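# Sort loose wooden strips into matching colour rows

## Task

Put every loose wooden strip into the existing row that has the same colour as it, then open the grippers so nothing is held.

## Robot and tools

Robot: two arms, left_arm and right_arm, in a physics simulator. Each has a parallel gripper whose fingers point along its own +z axis and separate along its own y axis. end_effector_position is the spot between the finger pads, roughly 1 cm short of the tips.

Frame: every position and orientation is in one shared scene frame. Origin sits on the table surface midway between the arms; +z is up, +x reaches out over the table, and left_arm is mounted on the +y side. The arm names are not image sides. Positions are in metres; orientations are quaternions written w first (qw, qx, qy, qz).

The 16-number row: every call that moves anything uses one flat list of 16 numbers covering both arms, even if only one should move: x, y, z, qw, qx, qy, qz, opening for left_arm, then the same eight for right_arm. x, y, z and the quaternion are an absolute target pose for that gripper in the scene frame, not an offset. Opening is a scale from -1 (closed) to +1 (fully open, 0.094 m); it is also absolute. A target farther than 0.6 m from the arm's last reported position, along any axis of that gripper as oriented in that result, gets the call refused and nothing is sent. To hold an arm still, repeat its last reported position and the quaternion you have been sending (reported quaternions drift), plus its intended opening.

Tools:
- execute_actions {"actions": [...], "pictures": bool}. An empty list just reports the state. One action {"rows": [[16 numbers], ...], "steps": n} plays 1 to 15 rows, one per control step of 1/30 s; steps is at most 15 (default 15) and the final row repeats if rows run out. A wait {"steps": n} (up to 300) sends nothing and returns when n steps have passed since the previous result, your reply time included. Only one action or wait per call. Pictures come back unless pictures is false.
- move {"target": [16 numbers], "speed": m/s}. Drives each gripper in a straight line toward its absolute target; both paths finish together and last 0.5 to 10 s (cut off at 10 s). speed is 0.002 to 0.5, default 0.25; rotation is capped at twice that in rad/s. Openings are sent when the move begins. Paths do not avoid obstacles or the other arm. Grippers lag, drift and may overshoot the speed, notably with a nearly straight arm.
- wait {"seconds": 0 to 10} lets time pass with no new command.
- zoom_image {"camera": name, "region": [x0, y0, x1, y1]} gives a closer look at part of a camera's latest image; pixels from the top-left, region at most 504 by 504.
The goal must hold at that moment.

Cameras: cam_head_left and cam_head_right (504x504, fixed above and behind), cam_left_wrist and cam_right_wrist (616x616 fisheye on the hands). Calibration given is approximate; fixed cameras may be off by a couple of degrees and several millimetres.

Motion limits: every control step, the commanded pose is clipped to within 70 mm and 16 degrees of the measured pose, then solved by damped inverse kinematics with position favoured over orientation. So a distant target may need several actions; after an action the arm only continues to its last clipped pose. Arms usually settle a centimetre or more off target, mostly low, and printed positions are less accurate at long reach. Joint ranges are listed per arm; elbows never fully straighten.

Reading results: the state line shows each gripper's position and quaternion. grip_measured is the finger opening on the command scale (readings off by up to about 1 mm, constant per gripper). "Hand target" shows where the controller is currently driving a gripper. "pose unreachable" means the clearance check altered or blocked that arm's command; HELD marks steps where that happened. A move adds a "move:" line with its ending (done, off_target, moving, held, fault), active limits (paced = target clipped; held = some steps blocked, after which the arm may jump faster) and each gripper's distance from its target. FAULT lines mean the arm stopped; OVER-TEMPERATURE FAULT means a motor hit 100 °C and the arm dropped; MOTOR HOT warns from 85 °C. Holding loads heats motors, even while you think, so avoid long holds.

Gripping: to hold a strip, command an opening below grip_measured; about 0.03 below grips firmly, less is gentler. Finger force is capped near 50 to 62 N; very thin parts (under about 2 mm) get less grip. Random tugs may pull on held parts or nudge loose objects.

Avoid: knocking or placing anything off the table (fails the task), arms colliding or pressing each other, fast contact and targets set deep past a surface (they press hard), drops and slips. Time passes while you reply, so keep replies short. Finish with both grippers open and clear of the strips.

Each tool is called after "Emit:" as a command line: name --argument value for each argument, lists and objects as JSON in quotes; but a table of rows of numbers goes row by row, as --pt "numbers of a row", without its own name.

## Session

Emit:
execute_actions --actions '[]'

Emit:
zoom_image --camera "cam_head_left" --region '[100,150,440,450]'

Scene clock: 0.00 s of 5700.00 s.
left_arm: end_effector_position=(+0.2838, +0.1676, +0.1937) grip_measured=+1.000 end_effector_quat_wxyz=(+0.461, -0.084, +0.883, -0.026) | right_arm: end_effector_position=(+0.5427, -0.6249, +0.1746) grip_measured=+1.000 end_effector_quat_wxyz=(+0.203, +0.405, +0.864, +0.219)
Joint positions: left_arm=[-0.654  0.423  0.401 -0.671 -0.454 -0.499  0.094] | right_arm=[-0.862  1.956  1.775 -1.112 -0.546  0.193  0.094]
Joint velocities: left_arm=[ 0.015  0.005 -0.007 -0.002 -0.022 -0.051  0.   ] | right_arm=[-0.015 -0.015 -0.002 -0.017 -0.022 -0.022  0.   ]
Hand target (left_arm): +0.287, +0.166, +0.207; +0.470, -0.087, +0.878, -0.033
Hand target (right_arm): +0.548, -0.630, +0.183; +0.213, +0.402, +0.864, +0.215

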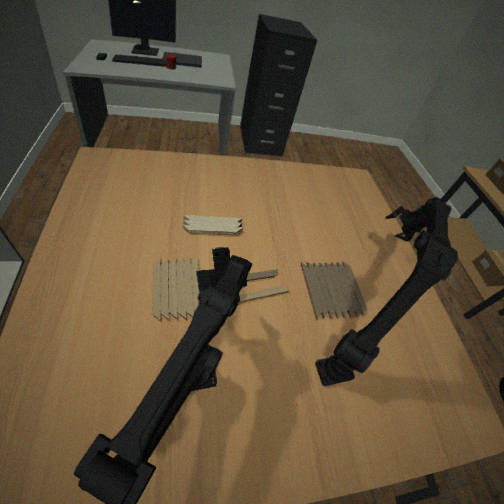

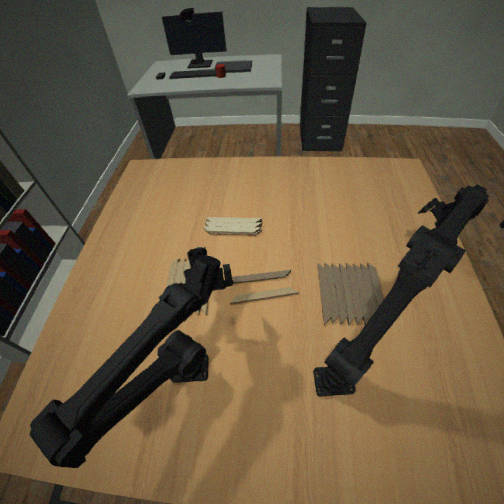

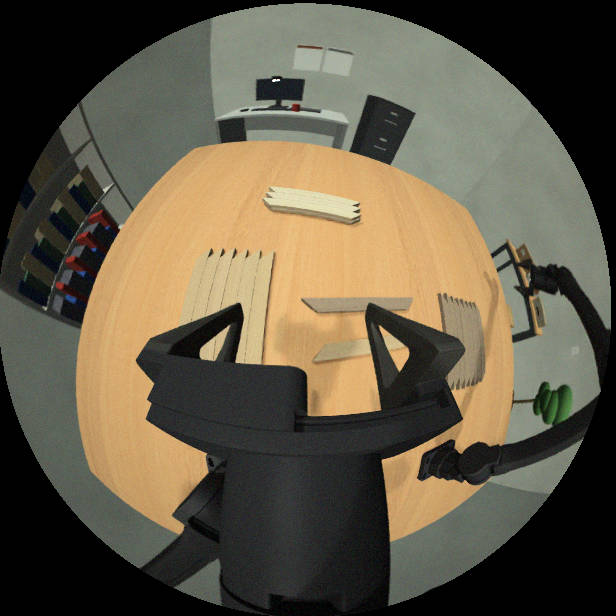

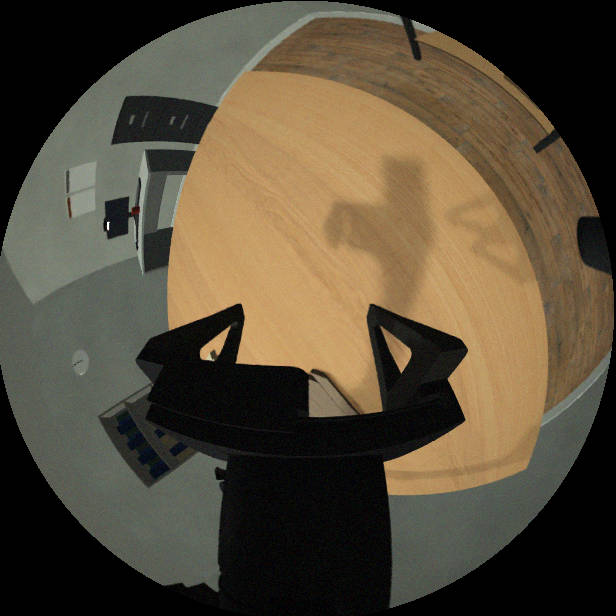

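Region (100, 150, 440, 450) of cam_head_left's 504x504 image, scaled by 1.482, with more detail than that image has; it fills the top 445 rows of this view, and the rest is white.

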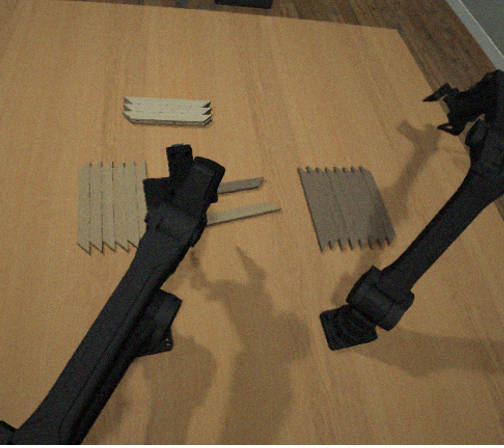

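Emit:
zoom_image --camera "cam_head_right" --region '[190,240,358,340]'

Emit:
zoom_image --camera "cam_left_wrist" --region '[170,230,490,400]'

Emit:
move --target '[0.25,0.5,0.15,0,0,1,0,0.3,0.3,-0.45,0.15,0,0,1,0,0.3]' --speed 0.35

Emit:
zoom_image --camera "cam_head_right" --region '[160,240,360,340]'

Emit:
zoom_image --camera "cam_head_left" --region '[150,240,350,340]'

Region (190, 240, 358, 340) of cam_head_right's 504x504 image, scaled by 3.000, with more detail than that image has; it fills the top 300 rows of this view, and the rest is white.

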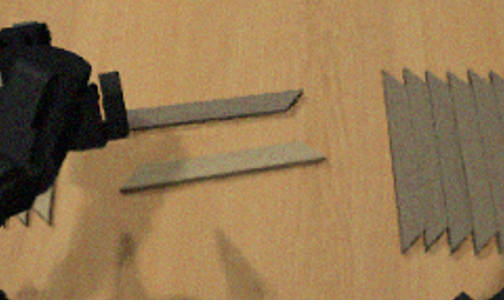

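Region (170, 230, 490, 400) of cam_left_wrist's 616x616 image, scaled by 1.575, with more detail than that image has; it fills the top 268 rows of this view, and the rest is white.

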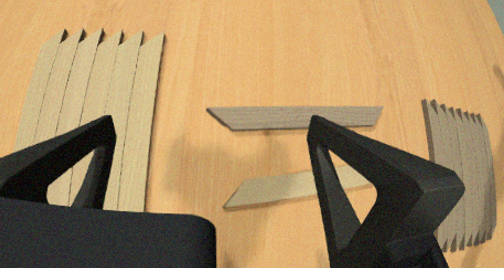

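Scene clock: 6.43 s of 5700.00 s.
left_arm: end_effector_position=(+0.2355, +0.4840, +0.1364) grip_measured=+0.301 end_effector_quat_wxyz=(-0.016, -0.004, +1.000, -0.006) | right_arm: end_effector_position=(+0.3059, -0.4515, +0.1504) grip_measured=+0.301 end_effector_quat_wxyz=(+0.008, +0.011, +1.000, -0.004)
Joint positions: left_arm=[ 0.723  1.28   0.931 -1.251 -0.016  0.843  0.061] | right_arm=[-0.726  1.359  1.042 -1.237 -0.003 -0.605  0.061]
Joint velocities: left_arm=[ 0.005 -0.005 -0.002 -0.012 -0.037  0.066  0.001] | right_arm=[ 0.005 -0.015  0.002  0.007  0.081 -0.051  0.001]
Hand target (left_arm): +0.244, +0.495, +0.152; -0.005, +0.001, +1.000, +0.007
Hand target (right_arm): +0.303, -0.447, +0.147; +0.001, +0.001, +1.000, -0.001
Off the commanded pose (left_arm): 0.026 m, 2 deg.
Off the commanded pose (right_arm): 0.006 m, 2 deg.
After step 90, 1.33 s passed at rest.
move: off_target (left_arm)
camera_calibration (this result's frames):
cam_left_wrist: T_world_to_cam=[[0.0126606, -0.999838, 0.0128118, 0.483427], [-0.790272, -0.00215523, 0.612752, 0.107357], [-0.612625, -0.0178826, -0.790171, 0.384702], [0, 0, 0, 1]] pos_world=[0.314399, 0.490459, 0.232004]
cam_right_wrist: T_world_to_cam=[[-0.01956, -0.999793, 0.00562891, -0.448489], [-0.824278, 0.019312, 0.565855, 0.183699], [-0.565847, 0.00642832, -0.824485, 0.421456], [0, 0, 0, 1]] pos_world=[0.381127, -0.454653, 0.246062]

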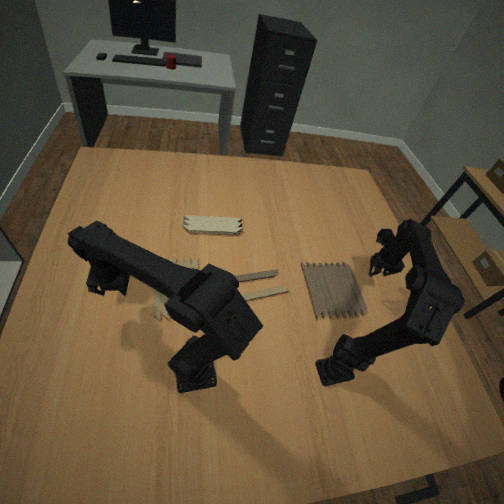

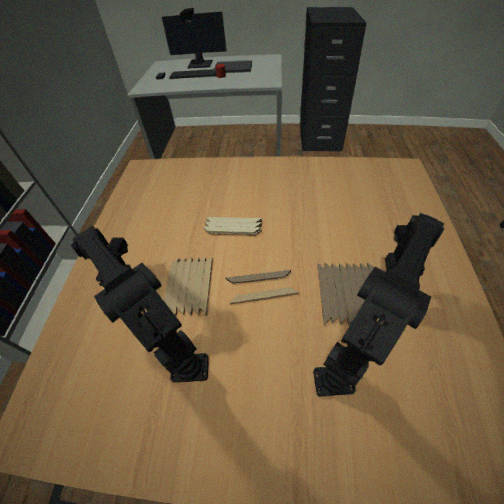

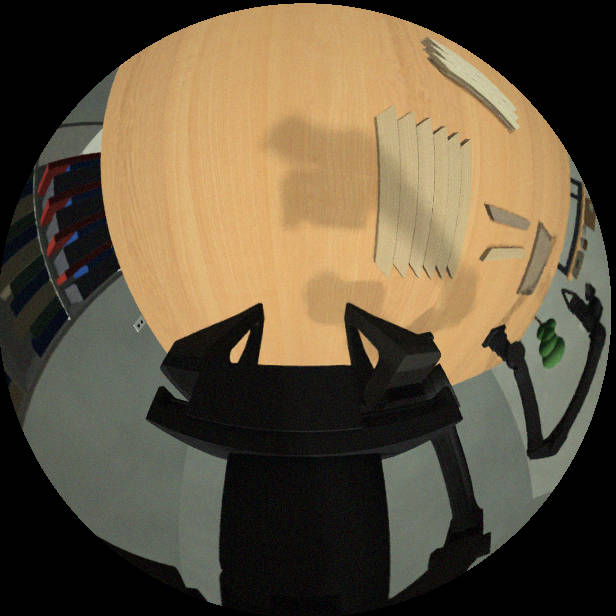

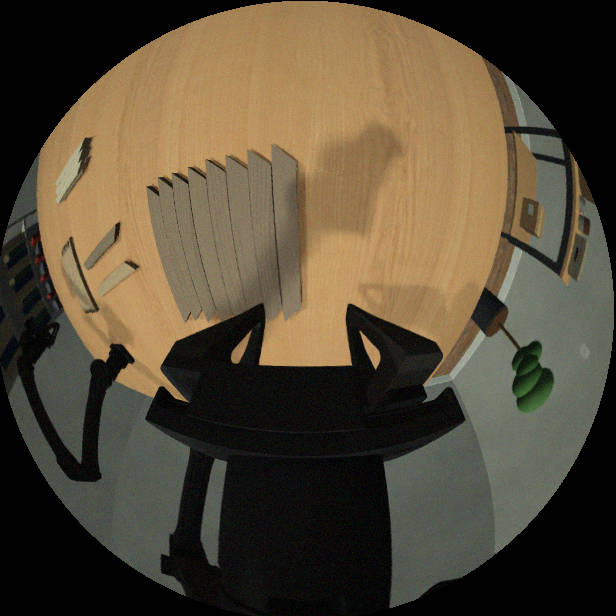

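Region (160, 240, 360, 340) of cam_head_right's 504x504 image, scaled by 2.520, with more detail than that image has.

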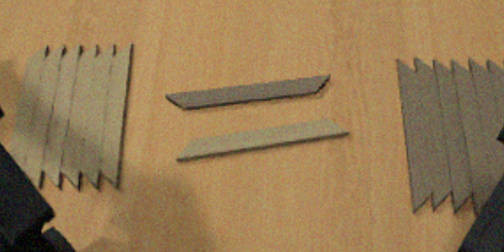

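Region (150, 240, 350, 340) of cam_head_left's 504x504 image, scaled by 2.520, with more detail than that image has.

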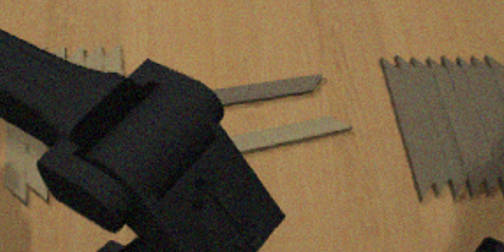

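Emit:
move --target '[0.313,-0.007,0.07,0,0.629,0.777,0,0.2,0.36,-0.32,0.12,0,0.643,0.766,0,0.2]' --speed 0.35

Scene clock: 15.57 s of 5700.00 s.
left_arm: end_effector_position=(+0.3043, +0.0092, +0.0618) grip_measured=+0.202 end_effector_quat_wxyz=(-0.011, +0.627, +0.779, +0.001) | right_arm: end_effector_position=(+0.3626, -0.3238, +0.1288) grip_measured=+0.201 end_effector_quat_wxyz=(+0.005, +0.641, +0.768, +0.004)
Joint positions: left_arm=[-0.797  1.46   0.888 -1.021 -0.002  0.685  0.056] | right_arm=[-0.351  1.375  0.998 -1.183 -0.003  1.14   0.056]
Joint velocities: left_arm=[-0.005 -0.005  0.012 -0.027  0.007  0.037 -0.   ] | right_arm=[-0.005 -0.015  0.002 -0.002 -0.037 -0.051 -0.   ]
Hand target (left_arm): +0.320, -0.000, +0.071; +0.006, +0.629, +0.777, +0.003
Hand target (right_arm): +0.362, -0.321, +0.120; -0.001, +0.643, +0.766, +0.000
Off the commanded pose (left_arm): 0.020 m, 1 deg.
Off the commanded pose (right_arm): 0.010 m, 1 deg.
After step 90, 3.47 s passed at rest.
move: off_target (left_arm)
camera_calibration (this result's frames):
cam_left_wrist: T_world_to_cam=[[-0.975591, -0.219147, 0.0140572, 0.302316], [-0.166601, 0.780333, 0.602764, 0.0101378], [-0.143063, 0.585709, -0.797796, 0.211414], [0, 0, 0, 1]] pos_world=[0.326871, -0.0654863, 0.158305]
cam_right_wrist: T_world_to_cam=[[-0.983435, -0.180759, -0.0135114, 0.297512], [-0.155307, 0.801831, 0.577015, 0.249537], [-0.0934668, 0.569555, -0.816622, 0.444882], [0, 0, 0, 1]] pos_world=[0.37292, -0.399693, 0.223333]

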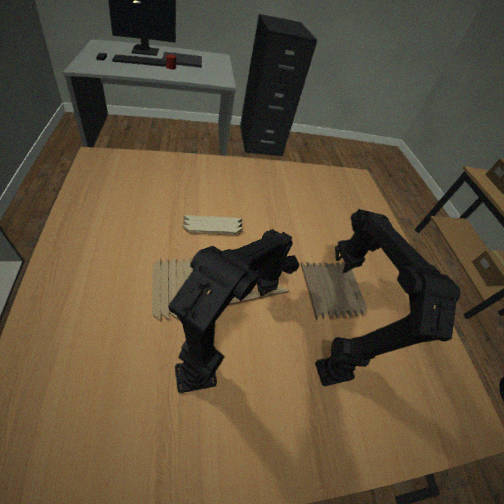

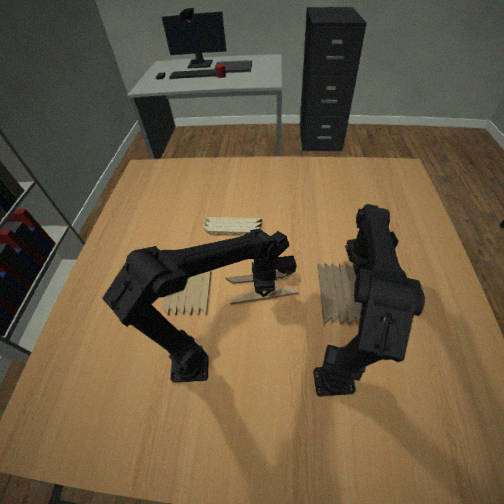

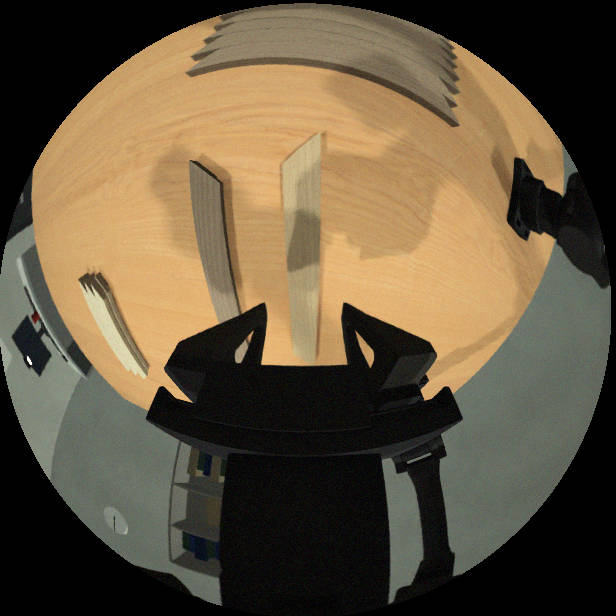

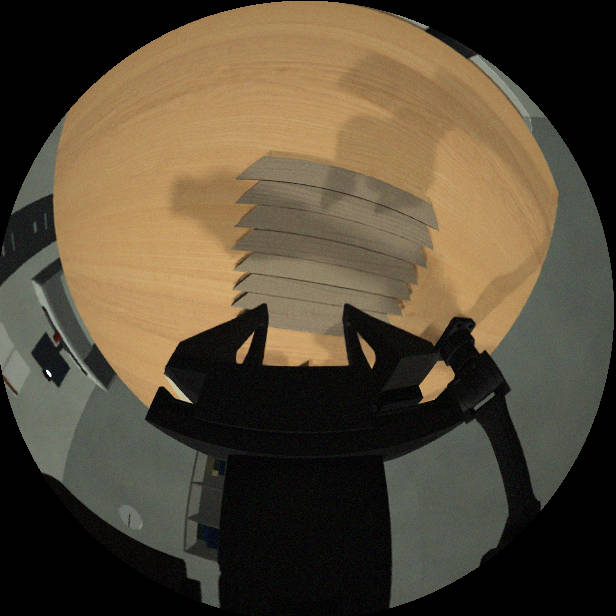

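Emit:
move --target '[0.313,-0.003,0.022,0,0.629,0.777,0,0.1,0.36,-0.32,0.12,0,0.643,0.766,0,0.2]' --speed 0.08

Scene clock: 18.60 s of 5700.00 s.
left_arm: end_effector_position=(+0.3160, -0.0011, +0.0279) grip_measured=+0.102 end_effector_quat_wxyz=(+0.003, +0.628, +0.778, +0.001) | right_arm: end_effector_position=(+0.3607, -0.3233, +0.1268) grip_measured=+0.201 end_effector_quat_wxyz=(+0.002, +0.643, +0.766, +0.003)
Joint positions: left_arm=[-0.799  1.54   0.869 -0.895 -0.002  0.686  0.052] | right_arm=[-0.351  1.375  0.992 -1.181 -0.003  1.144  0.056]
Joint velocities: left_arm=[-0.015 -0.015  0.002 -0.017  0.007 -0.037  0.   ] | right_arm=[-0.005 -0.005 -0.017 -0.002 -0.066 -0.051  0.001]
Hand target (left_arm): +0.313, -0.003, +0.023; +0.000, +0.629, +0.777, -0.000
Hand target (right_arm): +0.360, -0.320, +0.120; +0.000, +0.643, +0.766, -0.000
Off the commanded pose (left_arm): 0.007 m, 0 deg.
Off the commanded pose (right_arm): 0.008 m, 0 deg.
move: done
camera_calibration (this result's frames):
cam_left_wrist: T_world_to_cam=[[-0.976287, -0.21645, -0.00371223, 0.312624], [-0.177642, 0.79121, 0.585176, 0.044563], [-0.123724, 0.571959, -0.810898, 0.186323], [0, 0, 0, 1]] pos_world=[0.33618, -0.0741603, 0.126173]
cam_right_wrist: T_world_to_cam=[[-0.984302, -0.176242, -0.00935796, 0.296974], [-0.149074, 0.801845, 0.578637, 0.247588], [-0.0944765, 0.570949, -0.815531, 0.443444], [0, 0, 0, 1]] pos_world=[0.371116, -0.399371, 0.221158]

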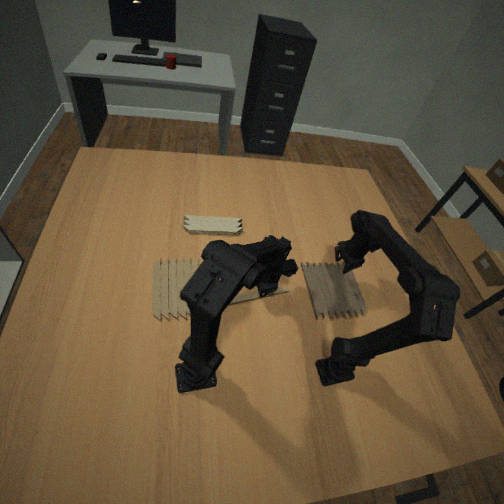

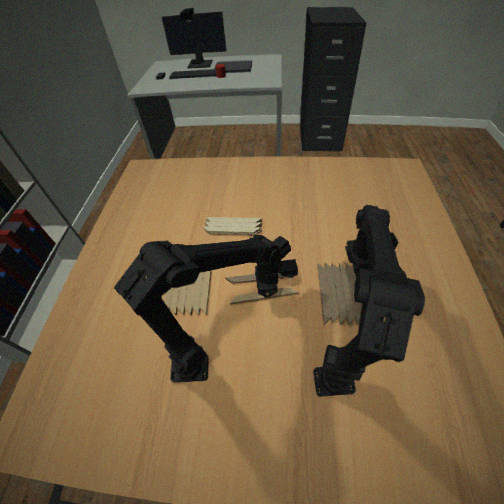

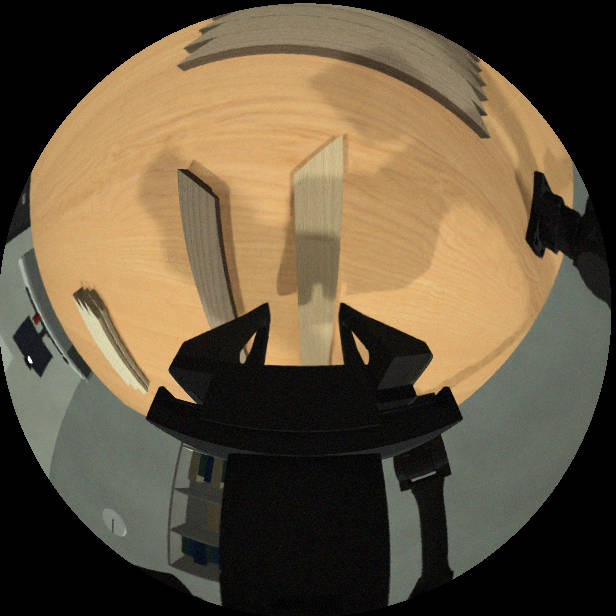

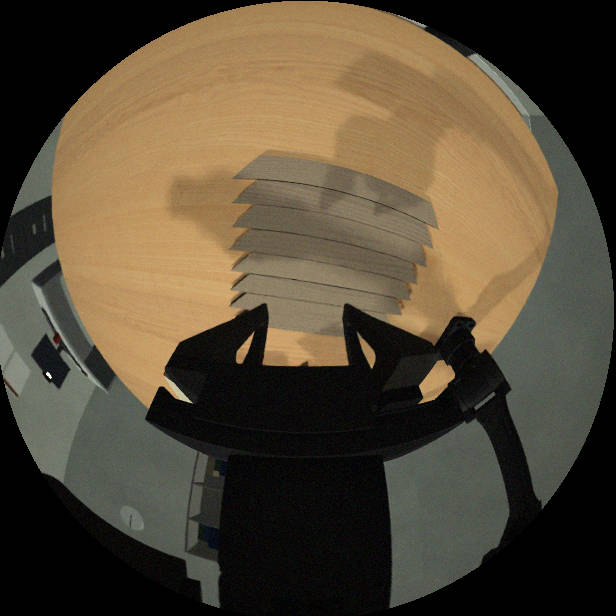

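Emit:
move --target '[0.302,0.003,0.005,0,0.629,0.777,0,0.2,0.36,-0.32,0.12,0,0.643,0.766,0,0.2]' --speed 0.04

Emit:
execute_actions --actions '[{"rows":[[0.302,0.003,0.005,0,0.629,0.777,0,-0.45,0.36,-0.32,0.12,0,0.643,0.766,0,0.2]]}]'

Scene clock: 21.83 s of 5700.00 s.
left_arm: end_effector_position=(+0.3057, +0.0037, +0.0128) grip_measured=+0.198 end_effector_quat_wxyz=(+0.006, +0.630, +0.776, +0.001) | right_arm: end_effector_position=(+0.3607, -0.3233, +0.1268) grip_measured=+0.201 end_effector_quat_wxyz=(+0.002, +0.643, +0.766, +0.003)
Joint positions: left_arm=[-0.806  1.54   0.818 -0.837 -0.002  0.686  0.056] | right_arm=[-0.351  1.375  0.992 -1.181 -0.003  1.145  0.056]
Joint velocities: left_arm=[ 0.005 -0.005 -0.002  0.002  0.007  0.037  0.001] | right_arm=[-0.015 -0.005  0.002 -0.012  0.007 -0.037  0.001]
Hand target (left_arm): +0.302, +0.003, +0.005; -0.000, +0.629, +0.777, +0.000
Hand target (right_arm): +0.360, -0.320, +0.120; -0.000, +0.643, +0.766, -0.000
Off the commanded pose (left_arm): 0.009 m, 1 deg.
Off the commanded pose (right_arm): 0.008 m, 0 deg.
move: done
camera_calibration (this result's frames):
cam_left_wrist: T_world_to_cam=[[-0.977801, -0.209392, -0.00779617, 0.304039], [-0.174847, 0.79485, 0.581069, 0.0469613], [-0.115474, 0.569533, -0.813817, 0.167615], [0, 0, 0, 1]] pos_world=[0.324856, -0.0691263, 0.111491]
cam_right_wrist: T_world_to_cam=[[-0.98437, -0.175867, -0.00935808, 0.29712], [-0.148768, 0.801901, 0.578639, 0.247495], [-0.094259, 0.570987, -0.81553, 0.443377], [0, 0, 0, 1]] pos_world=[0.371087, -0.399376, 0.221158]

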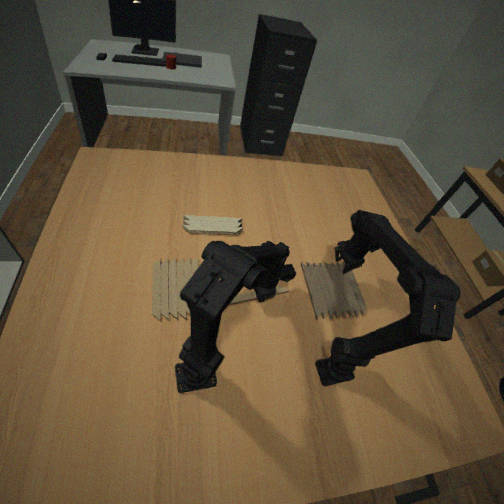

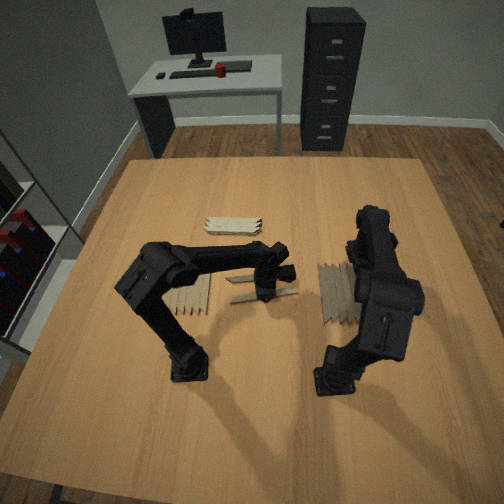

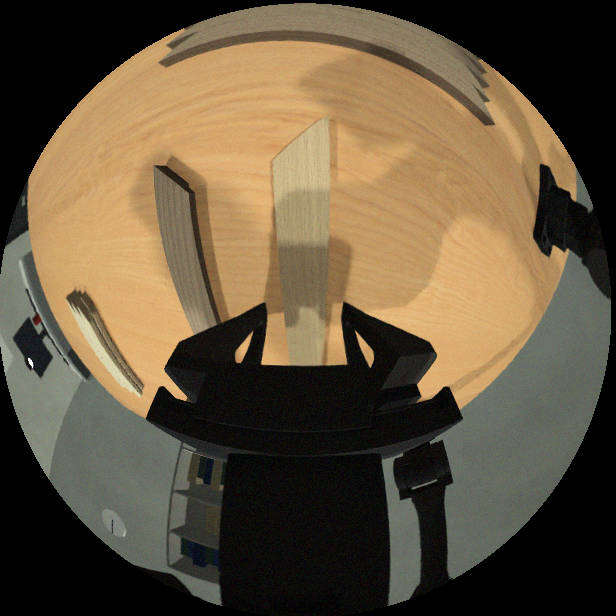

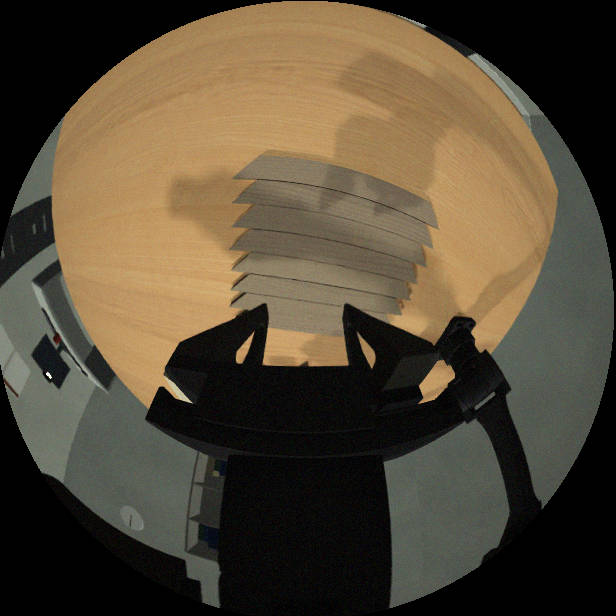

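Scene clock: 22.33 s of 5700.00 s.
left_arm: end_effector_position=(+0.3057, +0.0035, +0.0128) grip_measured=-0.431 end_effector_quat_wxyz=(+0.006, +0.630, +0.776, +0.001) | right_arm: end_effector_position=(+0.3607, -0.3233, +0.1268) grip_measured=+0.201 end_effector_quat_wxyz=(+0.002, +0.643, +0.766, +0.003)
Joint positions: left_arm=[-0.806  1.54   0.818 -0.836 -0.002  0.685  0.027] | right_arm=[-0.351  1.375  0.992 -1.181 -0.003  1.145  0.056]
Joint velocities: left_arm=[-0.015 -0.015  0.012 -0.012 -0.139 -0.022 -0.   ] | right_arm=[-0.005 -0.005 -0.007  0.002  0.066 -0.007 -0.   ]
Hand target (left_arm): +0.302, +0.003, +0.005; -0.000, +0.629, +0.777, +0.000
Hand target (right_arm): +0.360, -0.320, +0.120; -0.000, +0.643, +0.766, -0.000
Off the commanded pose (left_arm): 0.009 m, 1 deg.
Off the commanded pose (right_arm): 0.008 m, 0 deg.
Steps of this call (steps 1 to 15: all 15 steps of this action). Readings (end_effector_position):
1: left_arm (+0.3057, +0.0037, +0.0128) | right_arm (+0.3607, -0.3233, +0.1268)
2: left_arm (+0.3057, +0.0037, +0.0128) | right_arm (+0.3607, -0.3233, +0.1268)
4: left_arm (+0.3057, +0.0035, +0.0128) | right_arm (+0.3607, -0.3233, +0.1268)
8: left_arm (+0.3057, +0.0035, +0.0128) | right_arm (+0.3607, -0.3233, +0.1268)
15: the state above
camera_calibration (this result's frames):
cam_left_wrist: T_world_to_cam=[[-0.977721, -0.209765, -0.00773689, 0.304024], [-0.175179, 0.795098, 0.58063, 0.0471598], [-0.115644, 0.56905, -0.814131, 0.16774], [0, 0, 0, 1]] pos_world=[0.32491, -0.0691757, 0.111532]
cam_right_wrist: T_world_to_cam=[[-0.98437, -0.175867, -0.00935808, 0.29712], [-0.148768, 0.801901, 0.578639, 0.247495], [-0.094259, 0.570987, -0.81553, 0.443377], [0, 0, 0, 1]] pos_world=[0.371087, -0.399376, 0.221158]

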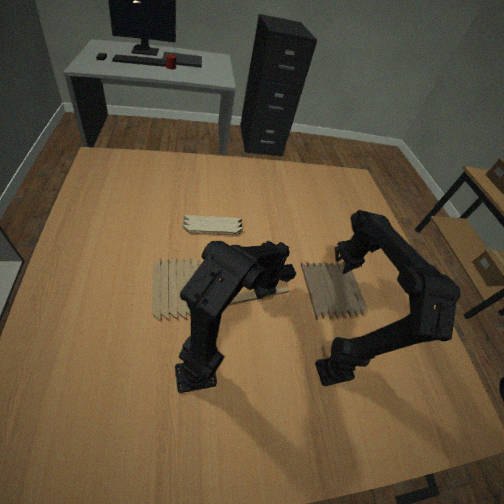

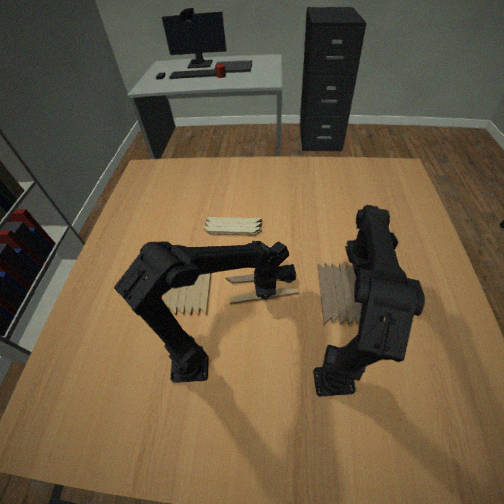

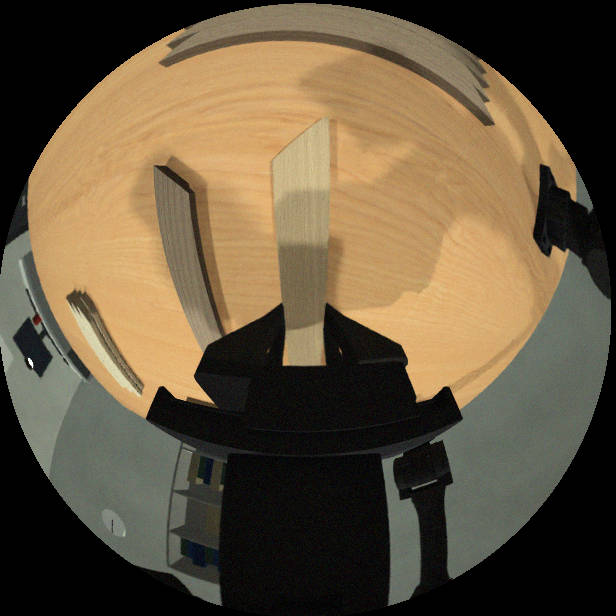

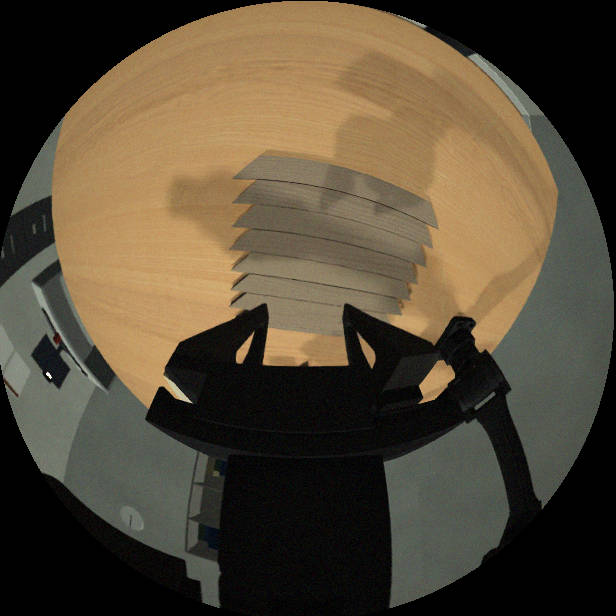

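Emit:
move --target '[0.305,0.01,0.075,0,0.629,0.777,0,-0.48,0.38,-0.26,0.09,0,0.643,0.766,0,0.2]' --speed 0.15

Emit:
move --target '[0.36,0.24,0.07,0,-0.032,1,0,-0.48,0.395,-0.005,0.055,0,0.643,0.766,0,0.2]' --speed 0.3

Scene clock: 29.37 s of 5700.00 s.
left_arm: end_effector_position=(+0.2919, +0.0175, +0.0626) grip_measured=-0.433 end_effector_quat_wxyz=(-0.013, +0.628, +0.778, +0.001) | right_arm: end_effector_position=(+0.3825, -0.2608, +0.0956) grip_measured=+0.201 end_effector_quat_wxyz=(+0.001, +0.639, +0.770, +0.002)
Joint positions: left_arm=[-0.8    1.424  0.852 -1.026 -0.002  0.685  0.027] | right_arm=[-0.177  1.443  0.972 -1.096 -0.003  1.308  0.056]
Joint velocities: left_arm=[-0.005 -0.005 -0.002  0.007  0.051  0.051  0.001] | right_arm=[-0.005 -0.005 -0.017  0.002  0.022 -0.007  0.001]
Hand target (left_arm): +0.305, +0.010, +0.074; +0.000, +0.629, +0.777, +0.000
Hand target (right_arm): +0.381, -0.260, +0.090; -0.000, +0.643, +0.766, +0.000
Off the commanded pose (left_arm): 0.020 m, 2 deg.
Off the commanded pose (right_arm): 0.006 m, 1 deg.
After step 90, 3.07 s passed at rest.
move: off_target (left_arm)
camera_calibration (this result's frames):
cam_left_wrist: T_world_to_cam=[[-0.976286, -0.215838, 0.0167541, 0.291902], [-0.161983, 0.779644, 0.604911, -0.000374805], [-0.143625, 0.587852, -0.796117, 0.205469], [0, 0, 0, 1]] pos_world=[0.31443, -0.0574893, 0.158913]
cam_right_wrist: T_world_to_cam=[[-0.982463, -0.186362, -0.00599624, 0.325466], [-0.155187, 0.79944, 0.580356, 0.220283], [-0.103363, 0.571109, -0.814341, 0.3877], [0, 0, 0, 1]] pos_world=[0.394017, -0.336868, 0.189829]

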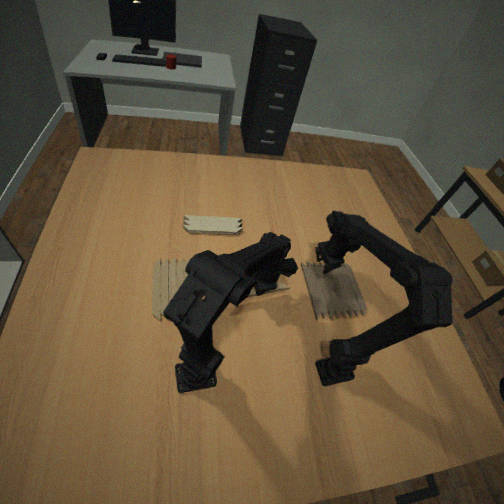

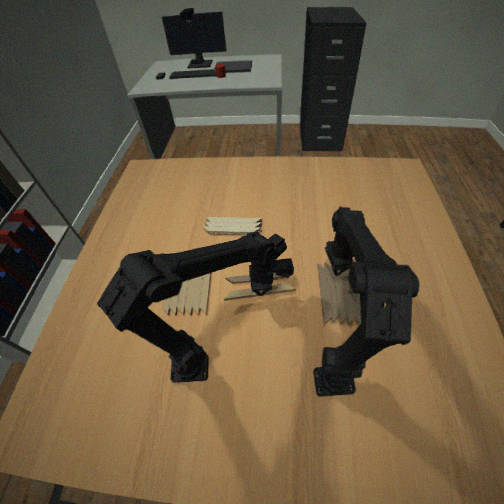

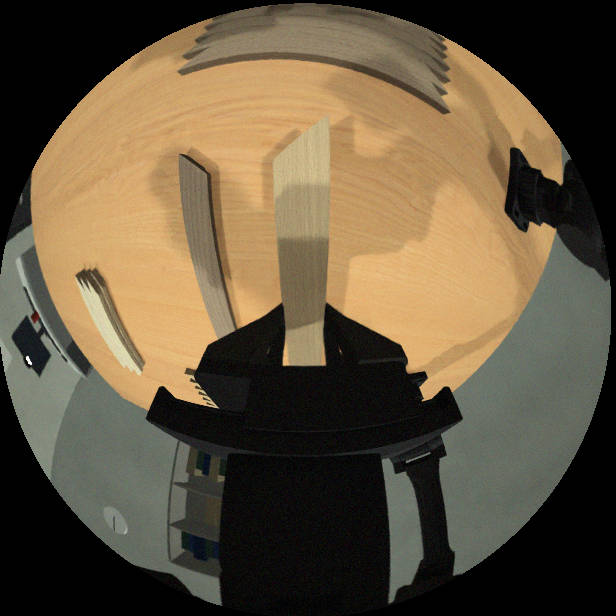

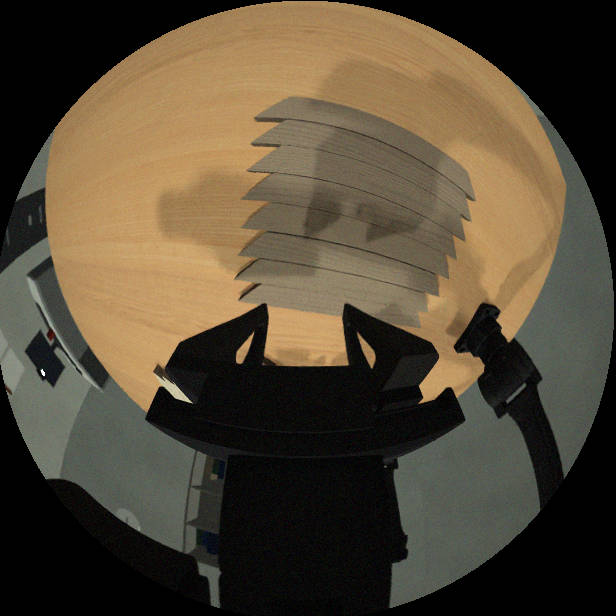

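Scene clock: 32.23 s of 5700.00 s.
left_arm: end_effector_position=(+0.3439, +0.2377, +0.0649) grip_measured=-0.433 end_effector_quat_wxyz=(-0.010, -0.025, +1.000, +0.001) | right_arm: end_effector_position=(+0.3797, -0.0175, +0.0480) grip_measured=+0.201 end_effector_quat_wxyz=(-0.009, +0.640, +0.768, -0.019)
Joint positions: left_arm=[-0.117  1.353  0.789 -1.026 -0.002 -0.04   0.027] | right_arm=[ 0.415  1.663  1.087 -1.038 -0.003  1.903  0.056]
Joint velocities: left_arm=[-0.015  0.015 -0.007 -0.012  0.022 -0.081  0.   ] | right_arm=[-0.015 -0.005  0.002  0.012 -0.051  0.066  0.   ]
Hand target (left_arm): +0.355, +0.238, +0.070; -0.002, -0.032, +0.999, +0.002
Hand target (right_arm): +0.398, -0.005, +0.056; -0.002, +0.643, +0.766, +0.000
Off the commanded pose (left_arm): 0.017 m, 1 deg.
Off the commanded pose (right_arm): 0.021 m, 2 deg.
move: off_target (left_arm, right_arm)
camera_calibration (this result's frames):
cam_left_wrist: T_world_to_cam=[[0.0549738, -0.998487, -0.00128691, 0.222744], [-0.796711, -0.0446414, 0.60271, 0.249335], [-0.601855, -0.032108, -0.797959, 0.390368], [0, 0, 0, 1]] pos_world=[0.421348, 0.246071, 0.161508]
cam_right_wrist: T_world_to_cam=[[-0.982358, -0.182977, 0.0386217, 0.365677], [-0.128831, 0.811862, 0.569459, 0.0437113], [-0.135553, 0.554437, -0.821112, 0.221928], [0, 0, 0, 1]] pos_world=[0.39494, -0.0916223, 0.143213]

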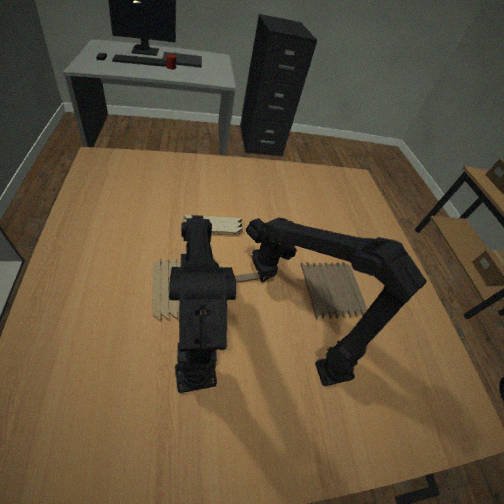

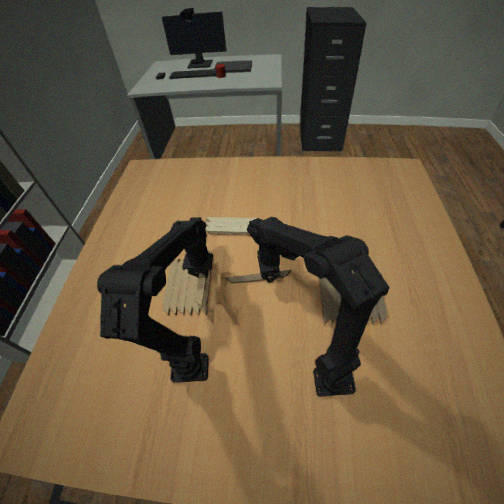

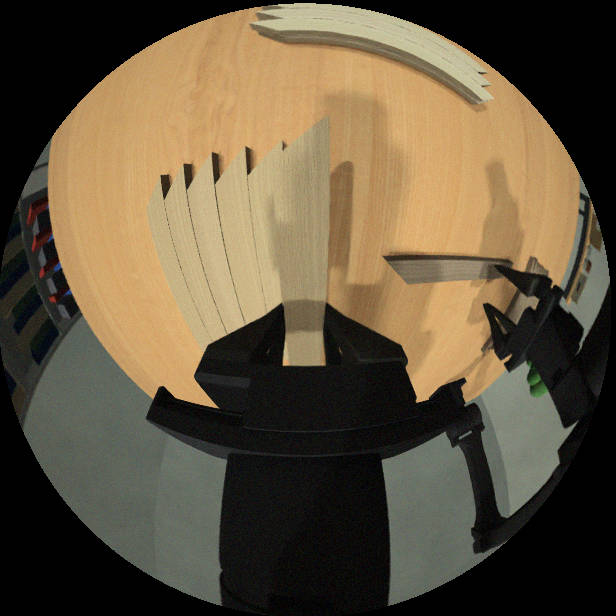

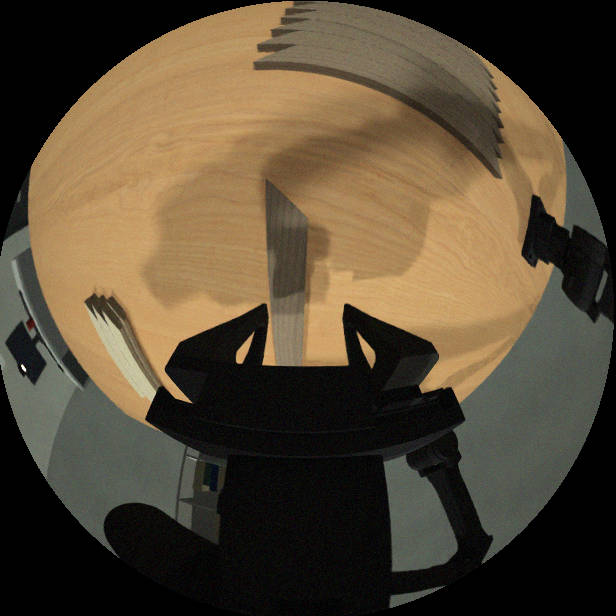

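Emit:
move --target '[0.345,0.2,0.045,0,-0.036,1,0,-0.48,0.39,0.0,0.022,0,0.635,0.772,0,0.3]' --speed 0.07

Scene clock: 35.23 s of 5700.00 s.
left_arm: end_effector_position=(+0.3466, +0.2019, +0.0505) grip_measured=-0.433 end_effector_quat_wxyz=(+0.004, -0.031, +1.000, +0.000) | right_arm: end_effector_position=(+0.3927, -0.0031, +0.0294) grip_measured=+0.299 end_effector_quat_wxyz=(-0.000, +0.635, +0.772, +0.003)
Joint positions: left_arm=[-0.226  1.372  0.762 -0.954 -0.002 -0.161  0.027] | right_arm=[ 0.428  1.706  1.087 -0.946 -0.003  1.905  0.061]
Joint velocities: left_arm=[-0.015 -0.015  0.007 -0.027 -0.037 -0.037  0.   ] | right_arm=[ 0.005  0.005  0.007 -0.002 -0.022  0.022  0.001]
Hand target (left_arm): +0.345, +0.201, +0.045; +0.000, -0.036, +0.999, -0.000
Hand target (right_arm): +0.390, -0.000, +0.022; -0.000, +0.635, +0.772, -0.000
Off the commanded pose (left_arm): 0.006 m, 1 deg.
Off the commanded pose (right_arm): 0.008 m, 0 deg.
move: done
camera_calibration (this result's frames):
cam_left_wrist: T_world_to_cam=[[0.0664119, -0.997792, 0.000779701, 0.182674], [-0.811833, -0.0535803, 0.581427, 0.266646], [-0.580101, -0.0392467, -0.813598, 0.37405], [0, 0, 0, 1]] pos_world=[0.421326, 0.211238, 0.149149]
cam_right_wrist: T_world_to_cam=[[-0.980861, -0.19459, -0.00683202, 0.382548], [-0.16206, 0.796431, 0.58261, 0.0569744], [-0.107929, 0.572567, -0.812723, 0.189448], [0, 0, 0, 1]] pos_world=[0.404907, -0.0794076, 0.123388]

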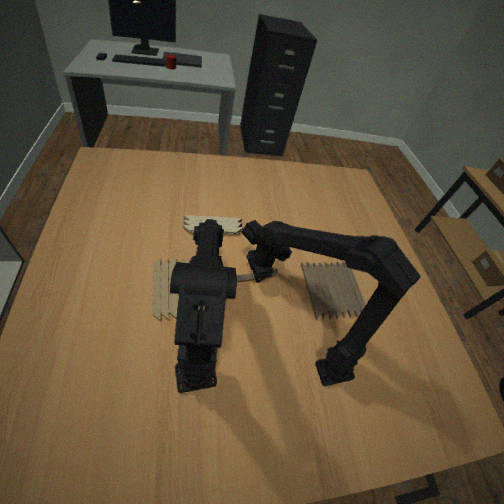

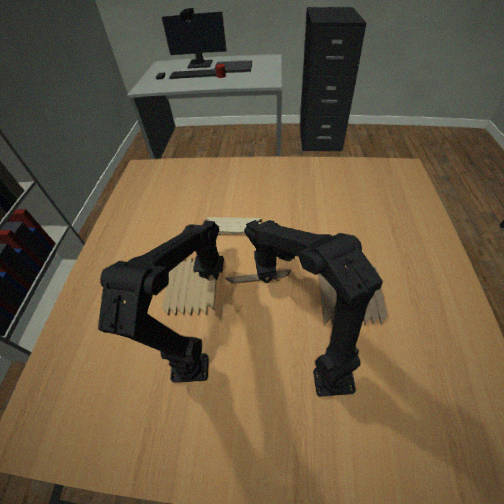

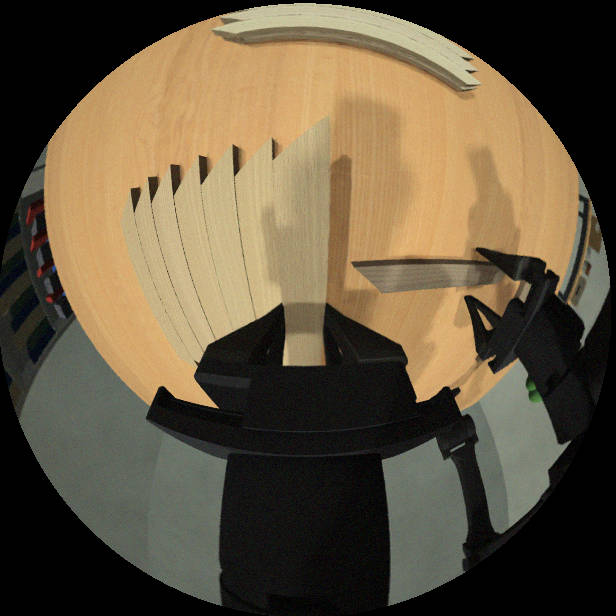

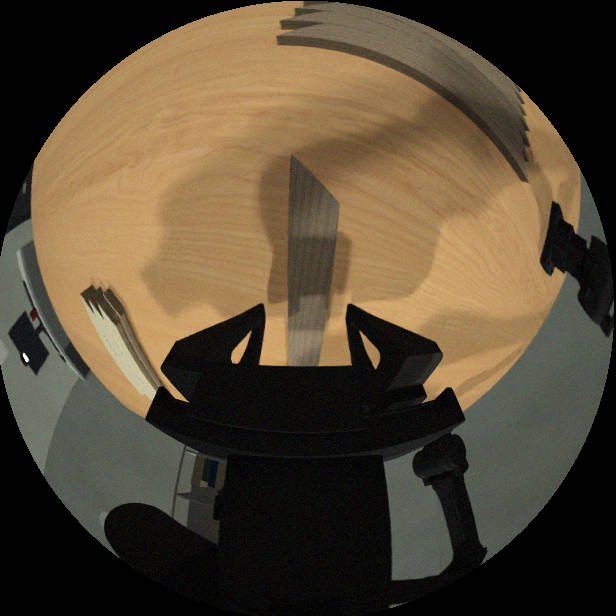

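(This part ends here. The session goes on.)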